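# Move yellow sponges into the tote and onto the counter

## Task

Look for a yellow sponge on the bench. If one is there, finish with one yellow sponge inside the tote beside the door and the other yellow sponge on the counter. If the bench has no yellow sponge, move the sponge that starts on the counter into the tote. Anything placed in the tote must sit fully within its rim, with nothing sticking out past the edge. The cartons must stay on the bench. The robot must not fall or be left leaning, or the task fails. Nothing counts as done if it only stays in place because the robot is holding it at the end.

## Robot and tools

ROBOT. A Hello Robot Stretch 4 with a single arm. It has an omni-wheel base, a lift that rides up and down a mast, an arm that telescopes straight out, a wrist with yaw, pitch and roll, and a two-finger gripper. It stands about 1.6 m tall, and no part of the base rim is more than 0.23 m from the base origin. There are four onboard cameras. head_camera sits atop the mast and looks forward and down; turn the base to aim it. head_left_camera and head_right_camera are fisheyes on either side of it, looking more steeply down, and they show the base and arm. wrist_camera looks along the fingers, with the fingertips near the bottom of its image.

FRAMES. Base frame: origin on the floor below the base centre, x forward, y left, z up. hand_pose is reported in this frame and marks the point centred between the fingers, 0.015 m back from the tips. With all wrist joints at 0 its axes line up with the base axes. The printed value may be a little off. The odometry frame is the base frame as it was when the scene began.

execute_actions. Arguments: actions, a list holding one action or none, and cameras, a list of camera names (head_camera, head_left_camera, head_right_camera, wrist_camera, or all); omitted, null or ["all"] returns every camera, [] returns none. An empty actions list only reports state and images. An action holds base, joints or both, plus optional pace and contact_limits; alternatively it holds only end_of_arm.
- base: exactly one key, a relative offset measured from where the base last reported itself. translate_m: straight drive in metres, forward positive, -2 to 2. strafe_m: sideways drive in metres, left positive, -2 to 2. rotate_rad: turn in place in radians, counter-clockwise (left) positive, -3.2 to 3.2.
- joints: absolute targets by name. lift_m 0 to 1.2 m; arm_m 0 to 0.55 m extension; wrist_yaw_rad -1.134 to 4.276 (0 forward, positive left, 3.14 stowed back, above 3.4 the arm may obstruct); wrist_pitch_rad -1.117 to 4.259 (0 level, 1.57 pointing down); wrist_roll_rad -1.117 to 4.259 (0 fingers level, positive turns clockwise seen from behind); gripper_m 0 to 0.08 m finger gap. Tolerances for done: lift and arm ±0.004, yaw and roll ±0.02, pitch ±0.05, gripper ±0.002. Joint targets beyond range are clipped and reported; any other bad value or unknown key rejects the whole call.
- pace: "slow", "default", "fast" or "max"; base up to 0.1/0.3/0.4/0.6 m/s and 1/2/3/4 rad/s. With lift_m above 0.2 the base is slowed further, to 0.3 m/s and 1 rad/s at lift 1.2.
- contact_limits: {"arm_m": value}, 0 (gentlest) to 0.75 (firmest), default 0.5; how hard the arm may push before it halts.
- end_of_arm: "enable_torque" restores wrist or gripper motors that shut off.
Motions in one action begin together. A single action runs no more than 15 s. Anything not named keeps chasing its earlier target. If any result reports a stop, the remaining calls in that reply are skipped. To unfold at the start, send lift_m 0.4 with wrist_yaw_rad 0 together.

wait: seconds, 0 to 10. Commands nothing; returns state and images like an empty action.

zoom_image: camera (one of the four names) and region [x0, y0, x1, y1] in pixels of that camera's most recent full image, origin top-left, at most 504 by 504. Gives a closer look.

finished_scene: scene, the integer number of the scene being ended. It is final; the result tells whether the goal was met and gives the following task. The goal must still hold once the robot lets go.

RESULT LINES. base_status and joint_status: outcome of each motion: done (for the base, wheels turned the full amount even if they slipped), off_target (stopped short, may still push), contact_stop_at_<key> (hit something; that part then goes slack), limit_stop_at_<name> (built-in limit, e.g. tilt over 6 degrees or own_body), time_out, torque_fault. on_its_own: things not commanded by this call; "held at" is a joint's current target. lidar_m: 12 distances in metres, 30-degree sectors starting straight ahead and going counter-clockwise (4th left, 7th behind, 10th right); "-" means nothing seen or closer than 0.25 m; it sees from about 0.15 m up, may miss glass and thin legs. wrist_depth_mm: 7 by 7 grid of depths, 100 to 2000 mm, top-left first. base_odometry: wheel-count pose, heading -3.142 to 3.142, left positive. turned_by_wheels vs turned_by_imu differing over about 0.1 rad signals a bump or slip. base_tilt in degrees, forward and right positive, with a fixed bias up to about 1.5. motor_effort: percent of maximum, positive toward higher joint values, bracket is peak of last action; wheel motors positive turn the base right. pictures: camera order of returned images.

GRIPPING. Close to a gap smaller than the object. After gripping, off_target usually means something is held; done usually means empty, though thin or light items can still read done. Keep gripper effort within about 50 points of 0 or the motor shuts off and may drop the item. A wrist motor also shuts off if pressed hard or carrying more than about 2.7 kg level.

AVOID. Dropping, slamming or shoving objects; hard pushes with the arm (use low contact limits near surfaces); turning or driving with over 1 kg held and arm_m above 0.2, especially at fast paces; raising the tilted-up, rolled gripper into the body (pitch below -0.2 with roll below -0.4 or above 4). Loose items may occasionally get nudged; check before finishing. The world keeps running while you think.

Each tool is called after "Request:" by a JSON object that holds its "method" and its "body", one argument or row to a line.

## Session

Request:
{"method": "execute_actions", "body": {
  "actions": []
}}

Scene clock: 0.00 s.
base_odometry: x=+0.000 y=+0.000 heading=+0.000 (m, m, rad; odometry frame)
turned_by_wheels: +0.000 (rad since the last result)
turned_by_imu: +0.000 (rad since the last result)
base_tilt: forward=+0.4 right=+0.3 (deg)
lidar_m: 0.66 0.64 0.72 1.12 2.36 0.95 0.77 0.74 0.82 1.98 1.71 0.81
base_status: not commanded
joint_positions: lift_m=+0.198 arm_m=-0.002 wrist_yaw_rad=+3.200 wrist_pitch_rad=+0.015 wrist_roll_rad=-0.001 gripper_m=+0.040
joint_status: not commanded
motor_effort: lift_m=+21 arm_m=-1 wrist_yaw_rad=+0 wrist_pitch_rad=-8 wrist_roll_rad=-1 gripper_m=+3 wheel_0=+0 wheel_1=+0 wheel_2=+1 (%)
hand_pose: x=-0.0484 y=+0.0748 z=+0.3727 quat_wxyz=(-0.029, -0.008, -0.001, +1.000) (m; base frame)
wrist_depth_mm: - - 132 931 991 1078 1921 / - - 132 946 1008 1078 1983 / - 108 134 946 1008 1098 1983 / 143 137 173 946 1008 1098 - / 203 842 891 960 1042 1118 1921 / 200 878 143 1008 148 1160 1118 / 197 - - 931 - - -
pictures: head_camera, head_left_camera, head_right_camera, wrist_camera
Images, in order (width x height): head_camera 420x560, head_left_camera 420x672, head_right_camera 420x672, wrist_camera 616x392.

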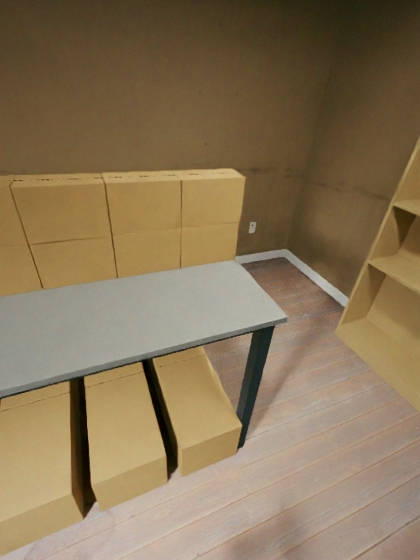

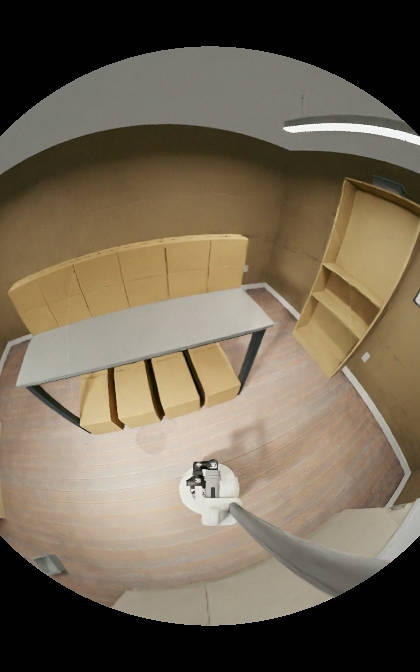

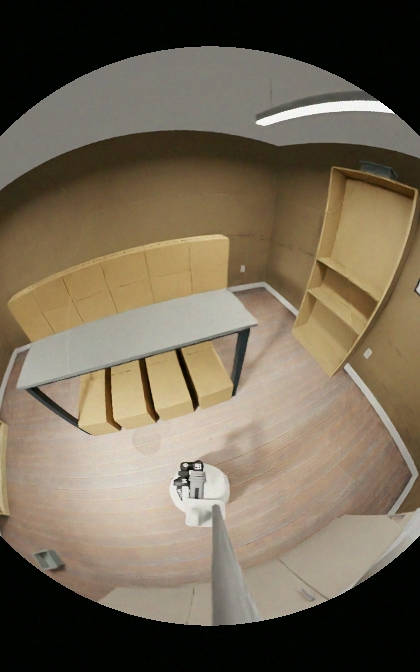

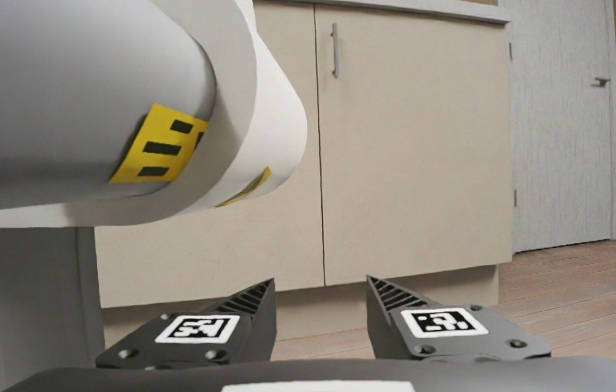

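Request:
{"method": "execute_actions", "body": {
  "actions": [
    {"base":{"rotate_rad":0.42},"pace":"fast"}
  ],
  "cameras": ["head_camera"]
}}

Request:
{"method": "execute_actions", "body": {
  "actions": [
    {"base":{"strafe_m":-1.1},"pace":"max"}
  ],
  "cameras": ["head_camera","head_left_camera"]
}}

Scene clock: 7.97 s.
base_odometry: x=+0.000 y=+0.000 heading=+0.420 (m, m, rad; odometry frame)
turned_by_wheels: +0.420 (rad since the last result)
turned_by_imu: +0.420 (rad since the last result)
base_tilt: forward=+0.4 right=+0.3 (deg)
lidar_m: 0.63 0.69 0.96 2.35 1.05 0.76 0.75 0.78 1.16 1.71 1.74 0.66
base_status: done
joint_positions: lift_m=+0.198 arm_m=-0.002 wrist_yaw_rad=+3.200 wrist_pitch_rad=+0.015 wrist_roll_rad=-0.001 gripper_m=+0.040
joint_status: not commanded
motor_effort: lift_m=+20(21) arm_m=-1(1) wrist_yaw_rad=+0(0) wrist_pitch_rad=-7(8) wrist_roll_rad=-2(1) gripper_m=+2(2) wheel_0=+0(7) wheel_1=+1(7) wheel_2=+1(10) (%)
hand_pose: x=-0.0484 y=+0.0748 z=+0.3727 quat_wxyz=(-0.029, -0.008, -0.001, +1.000) (m; base frame)
wrist_depth_mm: - - 132 891 854 820 798 / - - 132 866 866 820 798 / - 108 134 891 878 831 820 / 143 138 172 904 878 842 820 / 202 960 960 917 878 854 831 / 200 1060 143 960 148 904 878 / 197 - - 931 - - -
pictures: head_camera
Images, in order (width x height): head_camera 420x560.

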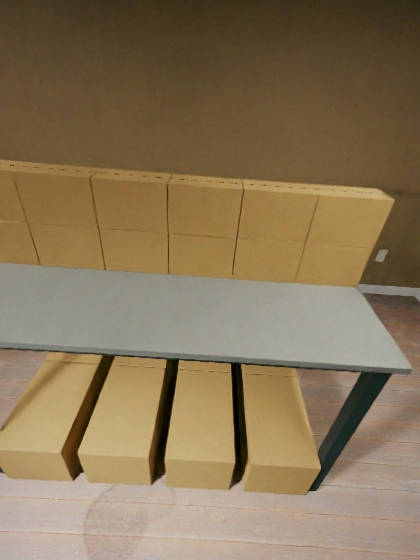

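Scene clock: 11.20 s.
base_odometry: x=+0.449 y=-1.004 heading=+0.420 (m, m, rad; odometry frame)
turned_by_wheels: +0.000 (rad since the last result)
turned_by_imu: -0.002 (rad since the last result)
base_tilt: forward=+0.4 right=+0.3 (deg)
lidar_m: 2.31 0.78 0.90 2.76 1.10 0.86 1.15 1.25 0.88 0.85 0.66 0.83
base_status: done
joint_positions: lift_m=+0.198 arm_m=-0.002 wrist_yaw_rad=+3.200 wrist_pitch_rad=+0.015 wrist_roll_rad=-0.001 gripper_m=+0.040
joint_status: not commanded
motor_effort: lift_m=+21(21) arm_m=-2(1) wrist_yaw_rad=+0(0) wrist_pitch_rad=-8(8) wrist_roll_rad=-1(2) gripper_m=+2(1) wheel_0=-2(14) wheel_1=+1(13) wheel_2=+0(1) (%)
hand_pose: x=-0.0484 y=+0.0748 z=+0.3727 quat_wxyz=(-0.029, -0.008, -0.001, +1.000) (m; base frame)
wrist_depth_mm: - - 132 1537 1499 878 842 / - - 132 1576 1499 891 854 / - 108 133 1537 1537 891 866 / 143 138 172 1576 1537 904 866 / 203 1576 1661 1576 1537 904 878 / 200 1308 143 1255 148 960 931 / 198 - - 931 - - -
pictures: head_camera, head_left_camera
Images, in order (width x height): head_camera 420x560, head_left_camera 420x672.

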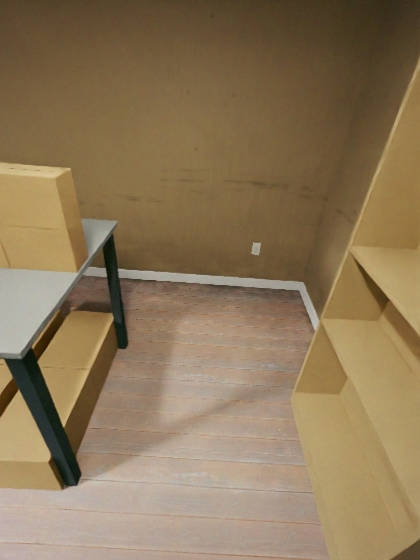

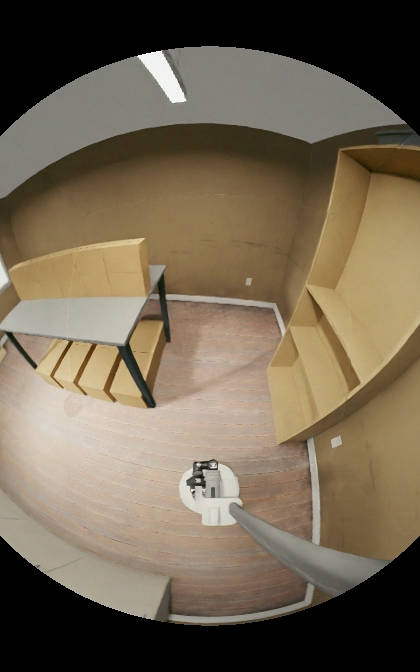

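Request:
{"method": "execute_actions", "body": {
  "actions": [
    {"base":{"translate_m":1.4},"pace":"max"}
  ],
  "cameras": []
}}

Request:
{"method": "execute_actions", "body": {
  "actions": [
    {"base":{"rotate_rad":1.57},"pace":"fast"}
  ],
  "cameras": ["head_camera","head_left_camera"]
}}

Scene clock: 21.97 s.
base_odometry: x=+1.727 y=-0.433 heading=+0.420 (m, m, rad; odometry frame)
turned_by_wheels: +0.000 (rad since the last result)
turned_by_imu: -0.006 (rad since the last result)
base_tilt: forward=+0.4 right=+0.3 (deg)
lidar_m: 0.88 0.96 0.44 0.43 0.46 0.67 2.21 0.83 0.63 0.91 0.96 0.95
base_status: done
joint_positions: lift_m=+0.198 arm_m=-0.002 wrist_yaw_rad=+3.200 wrist_pitch_rad=+0.015 wrist_roll_rad=-0.001 gripper_m=+0.040
joint_status: not commanded
motor_effort: lift_m=+21(20) arm_m=-1(1) wrist_yaw_rad=+0(0) wrist_pitch_rad=-8(8) wrist_roll_rad=-2(2) gripper_m=+2(2) wheel_0=+0(9) wheel_1=-1(7) wheel_2=+1(17) (%)
hand_pose: x=-0.0484 y=+0.0748 z=+0.3727 quat_wxyz=(-0.029, -0.008, -0.001, +1.000) (m; base frame)
wrist_depth_mm: - - 132 - - - - / - - 132 - - - 741 / - 108 134 - - - 759 / 142 138 172 - - - 768 / 202 1229 - - - 1983 750 / 200 1138 144 1281 148 1281 750 / 198 - - 931 - - -
pictures: none
No camera images: the call's "cameras" was empty. Leave "cameras" out to get every camera's image.

Scene clock: 23.70 s.
base_odometry: x=+1.727 y=-0.433 heading=+1.990 (m, m, rad; odometry frame)
turned_by_wheels: +1.570 (rad since the last result)
turned_by_imu: +1.572 (rad since the last result)
base_tilt: forward=+0.4 right=+0.3 (deg)
lidar_m: 0.42 0.45 0.66 2.22 0.84 0.63 0.91 0.98 0.95 0.89 0.95 0.45
base_status: done
joint_positions: lift_m=+0.198 arm_m=-0.002 wrist_yaw_rad=+3.200 wrist_pitch_rad=+0.015 wrist_roll_rad=-0.001 gripper_m=+0.040
joint_status: not commanded
motor_effort: lift_m=+21(21) arm_m=-2(1) wrist_yaw_rad=+0(0) wrist_pitch_rad=-8(8) wrist_roll_rad=+0(1) gripper_m=+2(2) wheel_0=+0(6) wheel_1=+1(10) wheel_2=-1(7) (%)
hand_pose: x=-0.0484 y=+0.0748 z=+0.3727 quat_wxyz=(-0.029, -0.008, -0.001, +1.000) (m; base frame)
wrist_depth_mm: - - 132 1025 1008 691 778 / - - 132 1042 1008 904 878 / - 108 134 1042 1025 931 904 / 142 138 173 1060 1025 931 904 / 203 1118 1098 1060 1042 946 904 / 200 1160 143 1060 148 891 866 / 197 - - 946 - - -
pictures: head_camera, head_left_camera
Images, in order (width x height): head_camera 420x560, head_left_camera 420x672.

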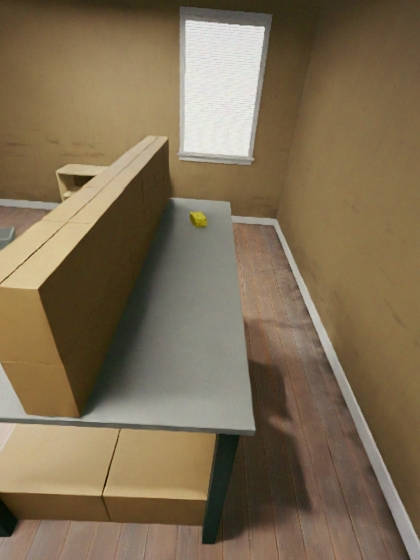

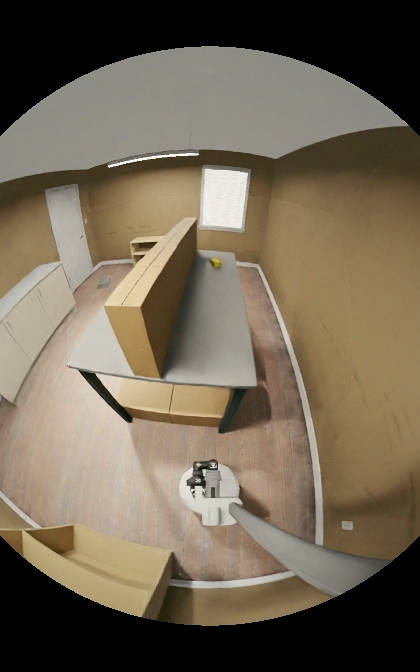

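Request:
{"method": "execute_actions", "body": {
  "actions": [
    {"base":{"strafe_m":-0.53},"pace":"max"}
  ],
  "cameras": ["head_camera","head_left_camera"]
}}

Scene clock: 29.77 s.
base_odometry: x=+2.211 y=-0.217 heading=+1.990 (m, m, rad; odometry frame)
turned_by_wheels: +0.000 (rad since the last result)
turned_by_imu: -0.001 (rad since the last result)
base_tilt: forward=+0.4 right=+0.3 (deg)
lidar_m: 1.45 0.56 0.65 2.74 0.98 0.97 0.93 0.54 0.39 0.36 0.39 0.57
base_status: done
joint_positions: lift_m=+0.198 arm_m=-0.002 wrist_yaw_rad=+3.200 wrist_pitch_rad=+0.015 wrist_roll_rad=-0.001 gripper_m=+0.040
joint_status: not commanded
motor_effort: lift_m=+20(20) arm_m=-1(1) wrist_yaw_rad=+0(0) wrist_pitch_rad=-8(8) wrist_roll_rad=-2(1) gripper_m=+2(2) wheel_0=-2(9) wheel_1=+0(15) wheel_2=+0(0) (%)
hand_pose: x=-0.0484 y=+0.0748 z=+0.3727 quat_wxyz=(-0.029, -0.008, -0.001, +1.000) (m; base frame)
wrist_depth_mm: - - 132 1060 1008 1008 976 / - - 132 1060 1042 1008 946 / - 108 134 1042 1025 1008 960 / 142 137 172 1060 1042 1025 976 / 203 798 1098 1078 1060 1025 991 / 200 741 144 1060 147 1008 976 / 198 - - 946 - - -
pictures: head_camera, head_left_camera
Images, in order (width x height): head_camera 420x560, head_left_camera 420x672.

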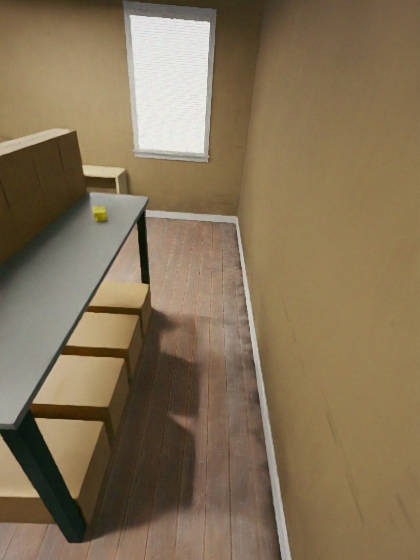

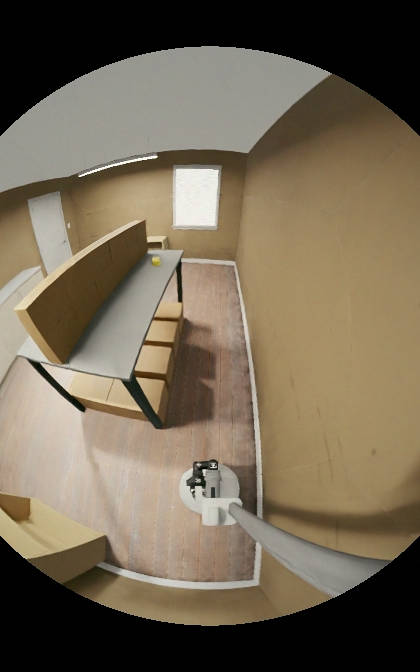

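Request:
{"method": "execute_actions", "body": {
  "actions": [
    {"base":{"translate_m":1.45},"joints":{"lift_m":1.12,"wrist_yaw_rad":0},"pace":"fast"}
  ],
  "cameras": ["head_left_camera"]
}}

Request:
{"method": "execute_actions", "body": {
  "actions": [
    {"base":{"rotate_rad":1.55},"joints":{"wrist_pitch_rad":1.57,"gripper_m":0.08,"arm_m":0.25},"pace":"fast"}
  ],
  "cameras": ["head_right_camera","wrist_camera"]
}}

Scene clock: 40.60 s.
base_odometry: x=+1.621 y=+1.107 heading=+1.990 (m, m, rad; odometry frame)
turned_by_wheels: +0.000 (rad since the last result)
turned_by_imu: -0.007 (rad since the last result)
base_tilt: forward=+0.4 right=+0.3 (deg)
lidar_m: 1.79 0.51 0.35 0.34 0.37 0.49 1.57 0.58 0.43 0.39 0.43 0.61
base_status: done
joint_positions: lift_m=+1.120 arm_m=-0.002 wrist_yaw_rad=+0.000 wrist_pitch_rad=+0.015 wrist_roll_rad=-0.001 gripper_m=+0.040
joint_status: all done
motor_effort: lift_m=+25(27) arm_m=-2(2) wrist_yaw_rad=+0(5) wrist_pitch_rad=-9(9) wrist_roll_rad=-1(1) gripper_m=+3(2) wheel_0=+1(6) wheel_1=+1(7) wheel_2=+1(15) (%)
hand_pose: x=+0.3817 y=-0.0874 z=+1.2946 quat_wxyz=(+1.000, -0.001, +0.008, +0.000) (m; base frame)
wrist_depth_mm: - - - - 1921 820 549 / - - - - - 831 559 / - - - - - 854 564 / - - - - - 878 574 / - - - - - 878 574 / - - 143 - 147 741 585 / - - - - - - -
pictures: head_left_camera
Images, in order (width x height): head_left_camera 420x672.

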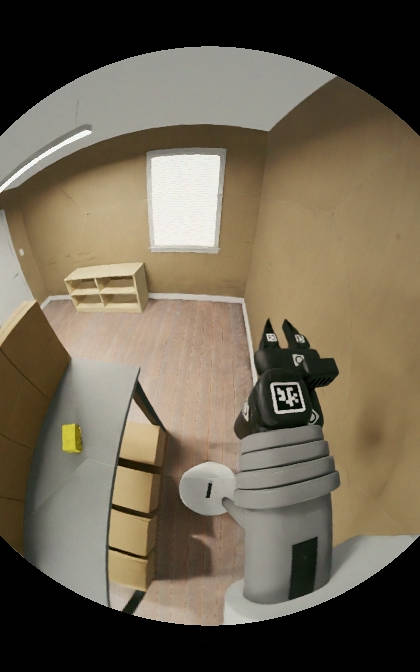

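Scene clock: 43.13 s.
base_odometry: x=+1.621 y=+1.107 heading=-2.744 (m, m, rad; odometry frame)
turned_by_wheels: +1.550 (rad since the last result)
turned_by_imu: +1.551 (rad since the last result)
base_tilt: forward=+0.4 right=+0.3 (deg)
lidar_m: 0.33 0.35 0.49 1.67 0.60 0.43 0.40 0.44 0.59 1.62 0.51 0.36
base_status: done
joint_positions: lift_m=+1.120 arm_m=+0.249 wrist_yaw_rad=+0.000 wrist_pitch_rad=+1.570 wrist_roll_rad=-0.001 gripper_m=+0.080
joint_status: all done
motor_effort: lift_m=+25(25) arm_m=+4(9) wrist_yaw_rad=-1(1) wrist_pitch_rad=+0(9) wrist_roll_rad=-1(1) gripper_m=+3(6) wheel_0=-2(10) wheel_1=-2(9) wheel_2=-2(6) (%)
hand_pose: x=+0.4205 y=-0.0874 z=+1.0852 quat_wxyz=(+0.707, +0.000, +0.707, +0.000) (m; base frame)
wrist_depth_mm: 324 320 319 314 270 310 307 / 324 322 320 272 271 314 309 / 327 322 322 319 317 314 314 / 329 325 322 322 319 317 314 / 330 329 325 324 320 319 317 / 332 330 162 325 325 131 317 / - - 146 1060 1255 - -
pictures: head_right_camera, wrist_camera
Images, in order (width x height): head_right_camera 420x672, wrist_camera 616x392.

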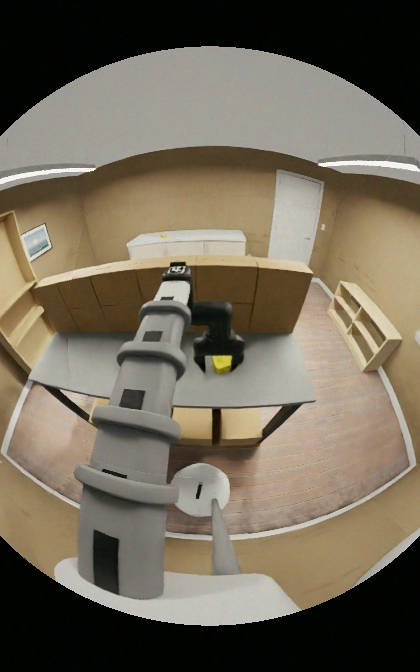

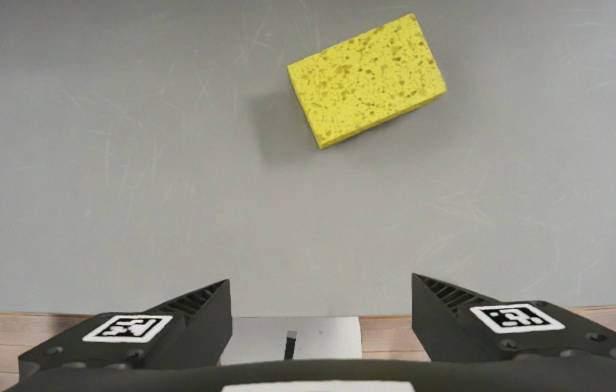

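Request:
{"method": "execute_actions", "body": {
  "actions": [
    {"base":{"strafe_m":-0.035},"joints":{"arm_m":0.376,"wrist_roll_rad":1.17,"lift_m":1.04},"contact_limits":{"arm_m":0.2}}
  ],
  "cameras": ["wrist_camera"]
}}

Scene clock: 49.27 s.
base_odometry: x=+1.607 y=+1.139 heading=-2.744 (m, m, rad; odometry frame)
turned_by_wheels: +0.000 (rad since the last result)
turned_by_imu: -0.001 (rad since the last result)
base_tilt: forward=+0.4 right=+0.3 (deg)
lidar_m: 0.34 0.37 0.51 1.68 0.61 0.41 0.40 0.43 0.60 1.61 0.53 0.35
base_status: done
joint_positions: lift_m=+1.040 arm_m=+0.375 wrist_yaw_rad=+0.000 wrist_pitch_rad=+1.570 wrist_roll_rad=+1.170 gripper_m=+0.080
joint_status: all done
motor_effort: lift_m=+16(25) arm_m=+4(8) wrist_yaw_rad=+0(1) wrist_pitch_rad=+0(2) wrist_roll_rad=+0(4) gripper_m=+4(3) wheel_0=-3(13) wheel_1=+1(8) wheel_2=+0(3) (%)
contact_limits: arm_m 0.2
hand_pose: x=+0.5463 y=-0.0874 z=+1.0059 quat_wxyz=(+0.590, +0.390, +0.589, -0.390) (m; base frame)
wrist_depth_mm: 224 239 236 236 233 231 230 / 241 241 239 236 236 233 231 / 244 243 241 238 236 236 233 / 247 245 243 196 238 236 235 / 249 247 244 196 240 237 236 / 252 248 162 198 198 131 - / - - 146 199 220 - -
pictures: wrist_camera
Images, in order (width x height): wrist_camera 616x392.

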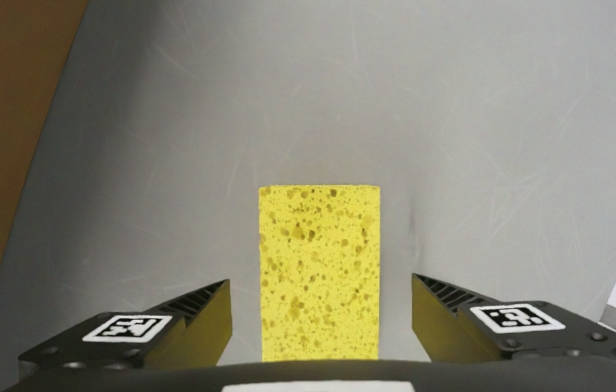

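Request:
{"method": "execute_actions", "body": {
  "actions": [
    {"joints":{"lift_m":0.985}}
  ],
  "cameras": ["wrist_camera"]
}}

Request:
{"method": "execute_actions", "body": {
  "actions": [
    {"joints":{"gripper_m":0.04}}
  ],
  "cameras": []
}}

Request:
{"method": "execute_actions", "body": {
  "actions": [
    {"joints":{"lift_m":1.03}}
  ],
  "cameras": ["wrist_camera"]
}}

Scene clock: 55.00 s.
base_odometry: x=+1.607 y=+1.139 heading=-2.744 (m, m, rad; odometry frame)
turned_by_wheels: +0.000 (rad since the last result)
turned_by_imu: -0.001 (rad since the last result)
base_tilt: forward=+0.4 right=+0.3 (deg)
lidar_m: 0.33 0.35 0.51 1.67 0.59 0.42 0.39 0.42 0.58 1.62 0.51 0.37
base_status: not commanded
joint_positions: lift_m=+0.985 arm_m=+0.375 wrist_yaw_rad=+0.000 wrist_pitch_rad=+1.570 wrist_roll_rad=+1.170 gripper_m=+0.080
joint_status: all done
motor_effort: lift_m=+16(16) arm_m=+4(5) wrist_yaw_rad=+0(0) wrist_pitch_rad=+0(0) wrist_roll_rad=+0(0) gripper_m=+4(5) wheel_0=-3(3) wheel_1=+1(1) wheel_2=+0(0) (%)
hand_pose: x=+0.5463 y=-0.0874 z=+0.9509 quat_wxyz=(+0.590, +0.390, +0.589, -0.390) (m; base frame)
wrist_depth_mm: 186 184 183 181 180 178 - / 187 186 185 182 181 179 178 / 189 187 185 183 182 180 180 / 190 189 187 141 182 182 181 / 192 190 189 141 141 183 182 / 193 191 144 142 141 131 - / - - 143 143 142 - -
pictures: wrist_camera
Images, in order (width x height): wrist_camera 616x392.

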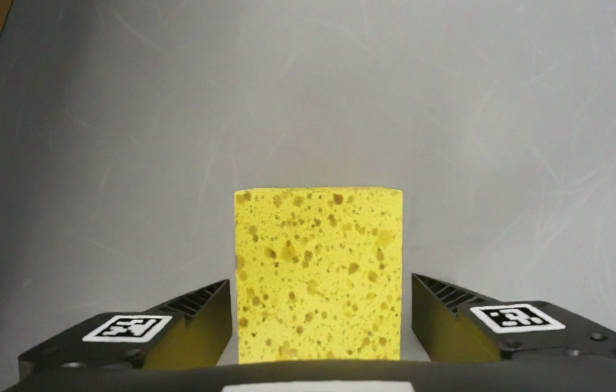

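Scene clock: 56.00 s.
base_odometry: x=+1.607 y=+1.139 heading=-2.744 (m, m, rad; odometry frame)
turned_by_wheels: +0.000 (rad since the last result)
turned_by_imu: +0.000 (rad since the last result)
base_tilt: forward=+0.4 right=+0.4 (deg)
lidar_m: 0.34 0.36 0.50 1.68 0.60 0.43 0.41 0.40 0.60 1.61 0.50 0.35
base_status: not commanded
joint_positions: lift_m=+0.985 arm_m=+0.375 wrist_yaw_rad=+0.000 wrist_pitch_rad=+1.570 wrist_roll_rad=+1.170 gripper_m=+0.059
joint_status: gripper_m off_target (ended at +0.059, target +0.040)
on_its_own: gripper_m is held at +0.054, not at your +0.040, by its contact guard: the fingers met something
motor_effort: lift_m=+16(16) arm_m=+5(4) wrist_yaw_rad=-1(1) wrist_pitch_rad=+0(0) wrist_roll_rad=+0(1) gripper_m=-36(38) wheel_0=-3(3) wheel_1=+1(1) wheel_2=+0(0) (%)
hand_pose: x=+0.5463 y=-0.0874 z=+0.9509 quat_wxyz=(+0.590, +0.390, +0.589, -0.390) (m; base frame)
wrist_depth_mm: 185 185 182 181 180 178 - / 188 186 183 183 181 179 178 / 189 187 186 183 182 180 179 / 190 189 186 141 183 181 181 / 191 190 188 141 141 183 182 / 194 191 143 142 141 185 - / 195 - 127 143 142 - -
pictures: none
No camera images: the call's "cameras" was empty. Leave "cameras" out to get every camera's image.

Scene clock: 57.07 s.
base_odometry: x=+1.607 y=+1.139 heading=-2.744 (m, m, rad; odometry frame)
turned_by_wheels: +0.000 (rad since the last result)
turned_by_imu: +0.000 (rad since the last result)
base_tilt: forward=+0.4 right=+0.3 (deg)
lidar_m: 0.34 0.36 0.50 1.65 0.61 0.43 0.39 0.42 0.61 1.60 0.51 0.38
base_status: not commanded
joint_positions: lift_m=+1.030 arm_m=+0.375 wrist_yaw_rad=+0.000 wrist_pitch_rad=+1.570 wrist_roll_rad=+1.170 gripper_m=+0.059
joint_status: all done
on_its_own: gripper_m is held at +0.054, not at your +0.040, by its contact guard: the fingers met something
motor_effort: lift_m=+25(27) arm_m=+4(5) wrist_yaw_rad=+0(0) wrist_pitch_rad=+0(0) wrist_roll_rad=+0(0) gripper_m=-37(35) wheel_0=-3(3) wheel_1=+1(1) wheel_2=+0(0) (%)
hand_pose: x=+0.5463 y=-0.0874 z=+0.9952 quat_wxyz=(+0.590, +0.390, +0.589, -0.390) (m; base frame)
wrist_depth_mm: 225 229 226 225 222 221 220 / 231 230 228 226 224 221 221 / 234 232 230 228 226 224 222 / 236 234 231 141 227 227 224 / 237 236 233 141 141 229 226 / 239 237 143 142 141 228 227 / 241 - 127 143 142 - -
pictures: wrist_camera
Images, in order (width x height): wrist_camera 616x392.

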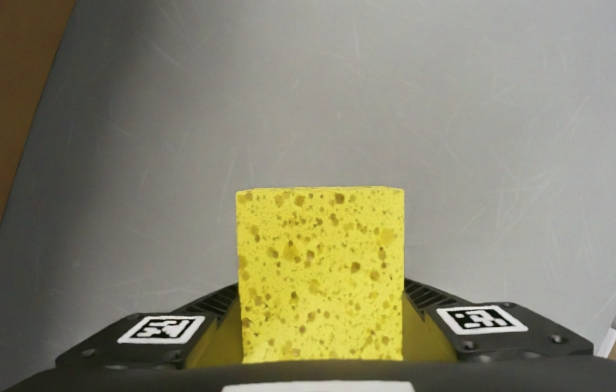

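Bench end is ~0.5 m to the right.

Request:
{"method": "execute_actions", "body": {
  "actions": [
    {"base":{"strafe_m":-1.1},"joints":{"arm_m":0.15,"wrist_roll_rad":0.3},"pace":"fast"}
  ],
  "cameras": ["head_camera","head_right_camera"]
}}

Scene clock: 64.57 s.
base_odometry: x=+1.181 y=+2.153 heading=-2.743 (m, m, rad; odometry frame)
turned_by_wheels: +0.000 (rad since the last result)
turned_by_imu: +0.000 (rad since the last result)
base_tilt: forward=+0.4 right=+0.3 (deg)
lidar_m: 2.49 0.89 0.72 1.40 0.59 0.41 0.39 0.43 0.58 1.16 1.23 1.32
base_status: done
joint_positions: lift_m=+1.030 arm_m=+0.151 wrist_yaw_rad=+0.000 wrist_pitch_rad=+1.570 wrist_roll_rad=+0.300 gripper_m=+0.059
joint_status: all done
on_its_own: gripper_m is held at +0.054, not at your +0.040, by its contact guard: the fingers met something
motor_effort: lift_m=+25(25) arm_m=-4(2) wrist_yaw_rad=+1(1) wrist_pitch_rad=-1(2) wrist_roll_rad=-2(10) gripper_m=-34(35) wheel_0=+0(8) wheel_1=+2(7) wheel_2=+0(0) (%)
hand_pose: x=+0.3217 y=-0.0874 z=+0.9952 quat_wxyz=(+0.699, +0.106, +0.699, -0.106) (m; base frame)
wrist_depth_mm: 1160 1138 1118 1138 1160 1118 1118 / 1182 1182 1160 1138 1138 1138 1118 / 1182 1160 1160 1138 1138 1118 1118 / 1160 1160 1160 141 1138 1118 1118 / 1098 1182 1160 141 141 1160 1138 / 1229 1205 143 142 141 1160 1138 / 1205 - 127 143 142 - -
pictures: head_camera, head_right_camera
Images, in order (width x height): head_camera 420x560, head_right_camera 420x672.

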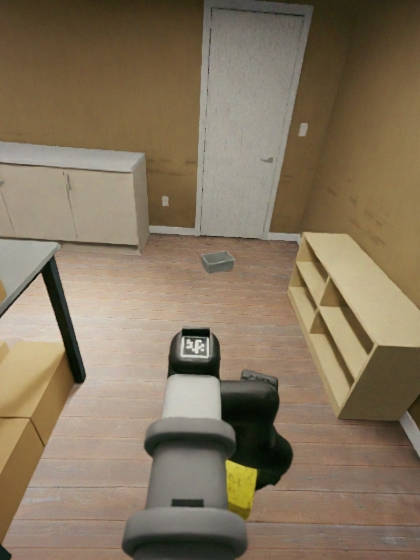

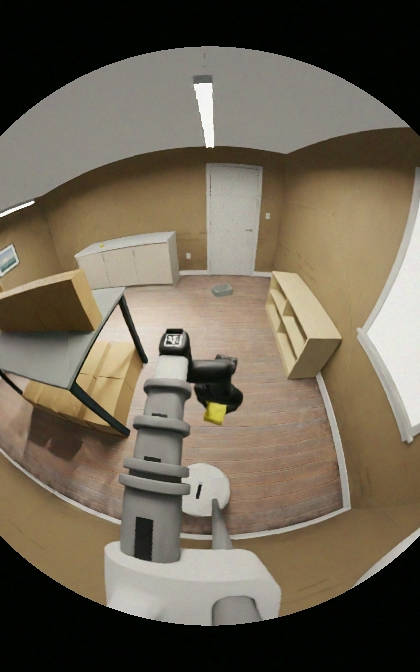

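Request:
{"method": "execute_actions", "body": {
  "actions": [
    {"base":{"translate_m":2.0},"joints":{"lift_m":0.4,"arm_m":0.3,"wrist_roll_rad":-0.3},"pace":"fast"}
  ],
  "cameras": ["head_camera","wrist_camera"]
}}

Scene clock: 76.53 s.
base_odometry: x=-0.663 y=+1.378 heading=-2.743 (m, m, rad; odometry frame)
turned_by_wheels: +0.000 (rad since the last result)
turned_by_imu: -0.011 (rad since the last result)
base_tilt: forward=+0.4 right=+0.3 (deg)
lidar_m: 1.31 0.93 0.95 3.27 1.04 0.97 2.42 1.21 0.86 0.81 0.84 0.56
base_status: done
joint_positions: lift_m=+0.400 arm_m=+0.299 wrist_yaw_rad=+0.000 wrist_pitch_rad=+1.570 wrist_roll_rad=-0.300 gripper_m=+0.059
joint_status: all done
on_its_own: gripper_m is held at +0.054, not at your +0.040, by its contact guard: the fingers met something
motor_effort: lift_m=+17(24) arm_m=+5(6) wrist_yaw_rad=+0(2) wrist_pitch_rad=+0(2) wrist_roll_rad=-3(9) gripper_m=-35(36) wheel_0=+0(4) wheel_1=+0(7) wheel_2=+2(13) (%)
hand_pose: x=+0.4703 y=-0.0874 z=+0.3659 quat_wxyz=(+0.699, -0.106, +0.699, +0.106) (m; base frame)
wrist_depth_mm: 517 508 512 508 500 413 410 / 517 517 517 508 504 500 404 / 521 517 517 508 504 500 410 / 530 517 521 141 442 508 418 / 535 525 525 141 141 512 512 / 539 535 143 142 141 512 512 / 539 - 127 143 142 - -
pictures: head_camera, wrist_camera
Images, in order (width x height): head_camera 420x560, wrist_camera 616x392.

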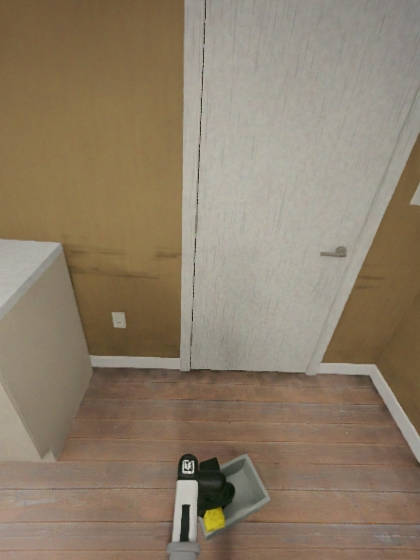

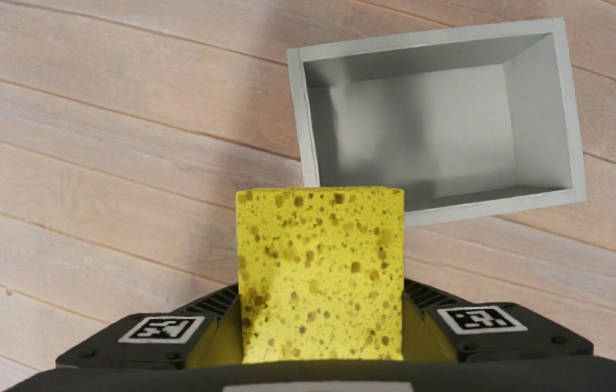

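Request:
{"method": "execute_actions", "body": {
  "actions": [
    {"base":{"strafe_m":-0.077},"joints":{"lift_m":0.3,"arm_m":0.43,"wrist_roll_rad":-0.41}}
  ],
  "cameras": ["wrist_camera"]
}}

Scene clock: 81.83 s.
base_odometry: x=-0.693 y=+1.449 heading=-2.743 (m, m, rad; odometry frame)
turned_by_wheels: +0.000 (rad since the last result)
turned_by_imu: -0.001 (rad since the last result)
base_tilt: forward=+0.4 right=+0.3 (deg)
lidar_m: 0.45 1.01 0.98 3.33 1.04 1.01 2.39 1.10 0.76 0.71 0.75 0.56
base_status: done
joint_positions: lift_m=+0.300 arm_m=+0.429 wrist_yaw_rad=+0.000 wrist_pitch_rad=+1.570 wrist_roll_rad=-0.410 gripper_m=+0.059
joint_status: all done
on_its_own: gripper_m is held at +0.054, not at your +0.040, by its contact guard: the fingers met something
motor_effort: lift_m=+16(16) arm_m=+4(4) wrist_yaw_rad=+0(0) wrist_pitch_rad=+0(1) wrist_roll_rad=-2(5) gripper_m=-36(34) wheel_0=-2(9) wheel_1=+0(9) wheel_2=+0(0) (%)
hand_pose: x=+0.6003 y=-0.0874 z=+0.2659 quat_wxyz=(+0.693, -0.144, +0.692, +0.144) (m; base frame)
wrist_depth_mm: 415 413 410 410 404 402 399 / 418 418 413 410 407 407 402 / 421 418 320 332 349 291 404 / 424 421 397 140 407 343 407 / 427 427 353 141 141 343 413 / 433 427 143 142 141 294 413 / 433 - 127 143 142 - -
pictures: wrist_camera
Images, in order (width x height): wrist_camera 616x392.

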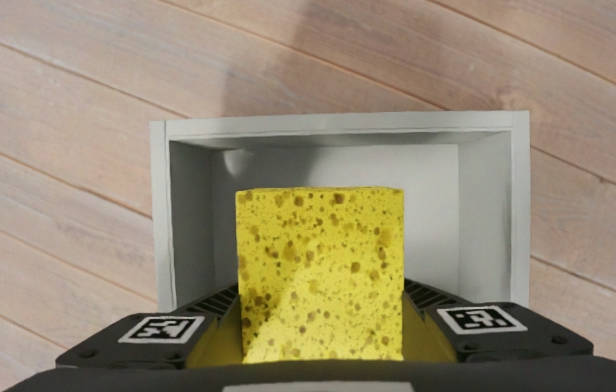

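Request:
{"method": "execute_actions", "body": {
  "actions": [
    {"joints":{"lift_m":0.079,"arm_m":0.422}}
  ],
  "cameras": ["wrist_camera"]
}}

Request:
{"method": "execute_actions", "body": {
  "actions": [
    {"joints":{"gripper_m":0.08}}
  ],
  "cameras": []
}}

Request:
{"method": "execute_actions", "body": {
  "actions": [
    {"joints":{"lift_m":0.25},"pace":"fast"}
  ],
  "cameras": ["head_left_camera","wrist_camera"]
}}

Scene clock: 89.43 s.
base_odometry: x=-0.693 y=+1.449 heading=-2.743 (m, m, rad; odometry frame)
turned_by_wheels: +0.000 (rad since the last result)
turned_by_imu: -0.001 (rad since the last result)
base_tilt: forward=+0.4 right=+0.3 (deg)
lidar_m: 0.48 0.99 0.99 3.33 1.02 1.03 2.38 1.09 0.78 0.72 0.77 0.61
base_status: not commanded
joint_positions: lift_m=+0.079 arm_m=+0.423 wrist_yaw_rad=+0.000 wrist_pitch_rad=+1.570 wrist_roll_rad=-0.410 gripper_m=+0.059
joint_status: all done
on_its_own: gripper_m is held at +0.054, not at your +0.040, by its contact guard: the fingers met something
motor_effort: lift_m=+16(17) arm_m=-4(4) wrist_yaw_rad=+1(1) wrist_pitch_rad=-1(1) wrist_roll_rad=-1(2) gripper_m=-35(36) wheel_0=-2(2) wheel_1=+0(0) wheel_2=+0(0) (%)
hand_pose: x=+0.5938 y=-0.0874 z=+0.0449 quat_wxyz=(+0.693, -0.144, +0.692, +0.144) (m; base frame)
wrist_depth_mm: - 108 109 112 113 113 - / 140 147 154 160 162 163 184 / 159 191 190 189 188 186 185 / 159 193 191 141 188 188 187 / 157 194 192 141 141 189 187 / 155 194 143 142 141 189 189 / 146 - 127 143 142 - -
pictures: wrist_camera
Images, in order (width x height): wrist_camera 616x392.

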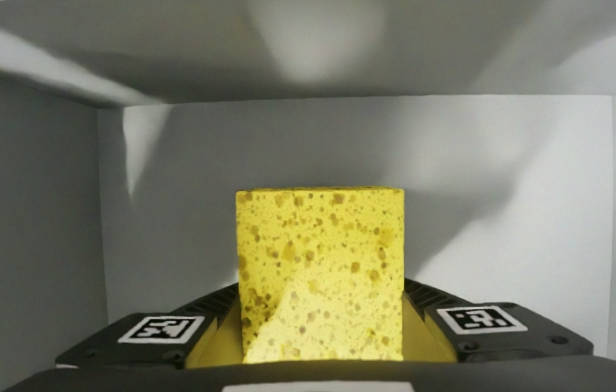

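Scene clock: 90.37 s.
base_odometry: x=-0.693 y=+1.449 heading=-2.743 (m, m, rad; odometry frame)
turned_by_wheels: +0.000 (rad since the last result)
turned_by_imu: +0.000 (rad since the last result)
base_tilt: forward=+0.4 right=+0.3 (deg)
lidar_m: 0.48 1.01 0.95 3.31 1.04 0.98 2.40 1.11 0.77 0.72 0.76 0.60
base_status: not commanded
joint_positions: lift_m=+0.079 arm_m=+0.423 wrist_yaw_rad=+0.000 wrist_pitch_rad=+1.570 wrist_roll_rad=-0.410 gripper_m=+0.080
joint_status: all done
motor_effort: lift_m=+16(16) arm_m=-4(5) wrist_yaw_rad=+0(1) wrist_pitch_rad=-1(1) wrist_roll_rad=-1(2) gripper_m=+4(31) wheel_0=-2(2) wheel_1=+0(0) wheel_2=+0(0) (%)
hand_pose: x=+0.5938 y=-0.0874 z=+0.0449 quat_wxyz=(+0.693, -0.144, +0.692, +0.144) (m; base frame)
wrist_depth_mm: - 108 109 112 113 113 - / 140 147 154 159 162 162 184 / 159 191 190 189 187 186 186 / 159 193 191 146 188 188 187 / 158 195 193 146 146 189 188 / 155 195 148 147 146 131 - / - - 146 148 147 - -
pictures: none
No camera images: the call's "cameras" was empty. Leave "cameras" out to get every camera's image.

Scene clock: 91.83 s.
base_odometry: x=-0.693 y=+1.449 heading=-2.743 (m, m, rad; odometry frame)
turned_by_wheels: +0.000 (rad since the last result)
turned_by_imu: +0.000 (rad since the last result)
base_tilt: forward=+0.3 right=+0.3 (deg)
lidar_m: 0.47 0.99 0.96 3.31 1.06 1.02 2.41 1.10 0.78 0.73 0.76 0.58
base_status: not commanded
joint_positions: lift_m=+0.250 arm_m=+0.423 wrist_yaw_rad=+0.000 wrist_pitch_rad=+1.570 wrist_roll_rad=-0.410 gripper_m=+0.080
joint_status: all done
motor_effort: lift_m=+25(28) arm_m=-4(5) wrist_yaw_rad=+0(0) wrist_pitch_rad=-1(0) wrist_roll_rad=-1(2) gripper_m=+5(4) wheel_0=-2(2) wheel_1=+0(0) wheel_2=+0(0) (%)
hand_pose: x=+0.5938 y=-0.0874 z=+0.2152 quat_wxyz=(+0.693, -0.144, +0.692, +0.144) (m; base frame)
wrist_depth_mm: 364 362 362 357 355 353 349 / 364 366 362 357 355 353 351 / 368 290 353 359 355 319 244 / 373 290 366 317 359 349 246 / 375 286 366 319 364 351 247 / 377 250 162 345 342 131 - / - - 146 289 276 - -
pictures: head_left_camera, wrist_camera
Images, in order (width x height): head_left_camera 420x672, wrist_camera 616x392.

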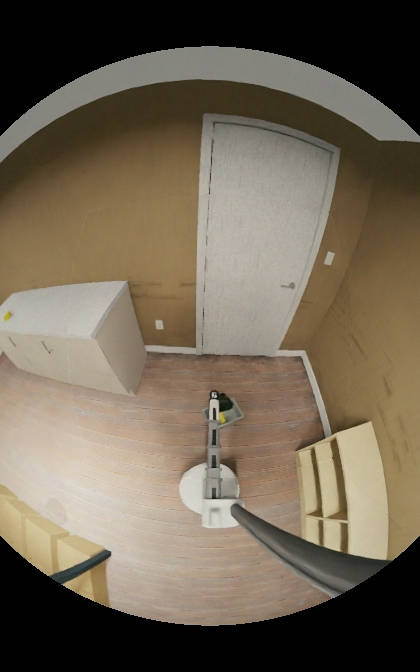

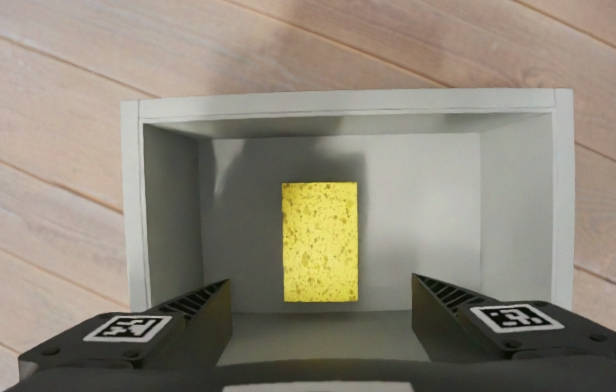

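Request:
{"method": "finished_scene", "body": {
  "scene": 2
}}

The scene is finished: the task was done.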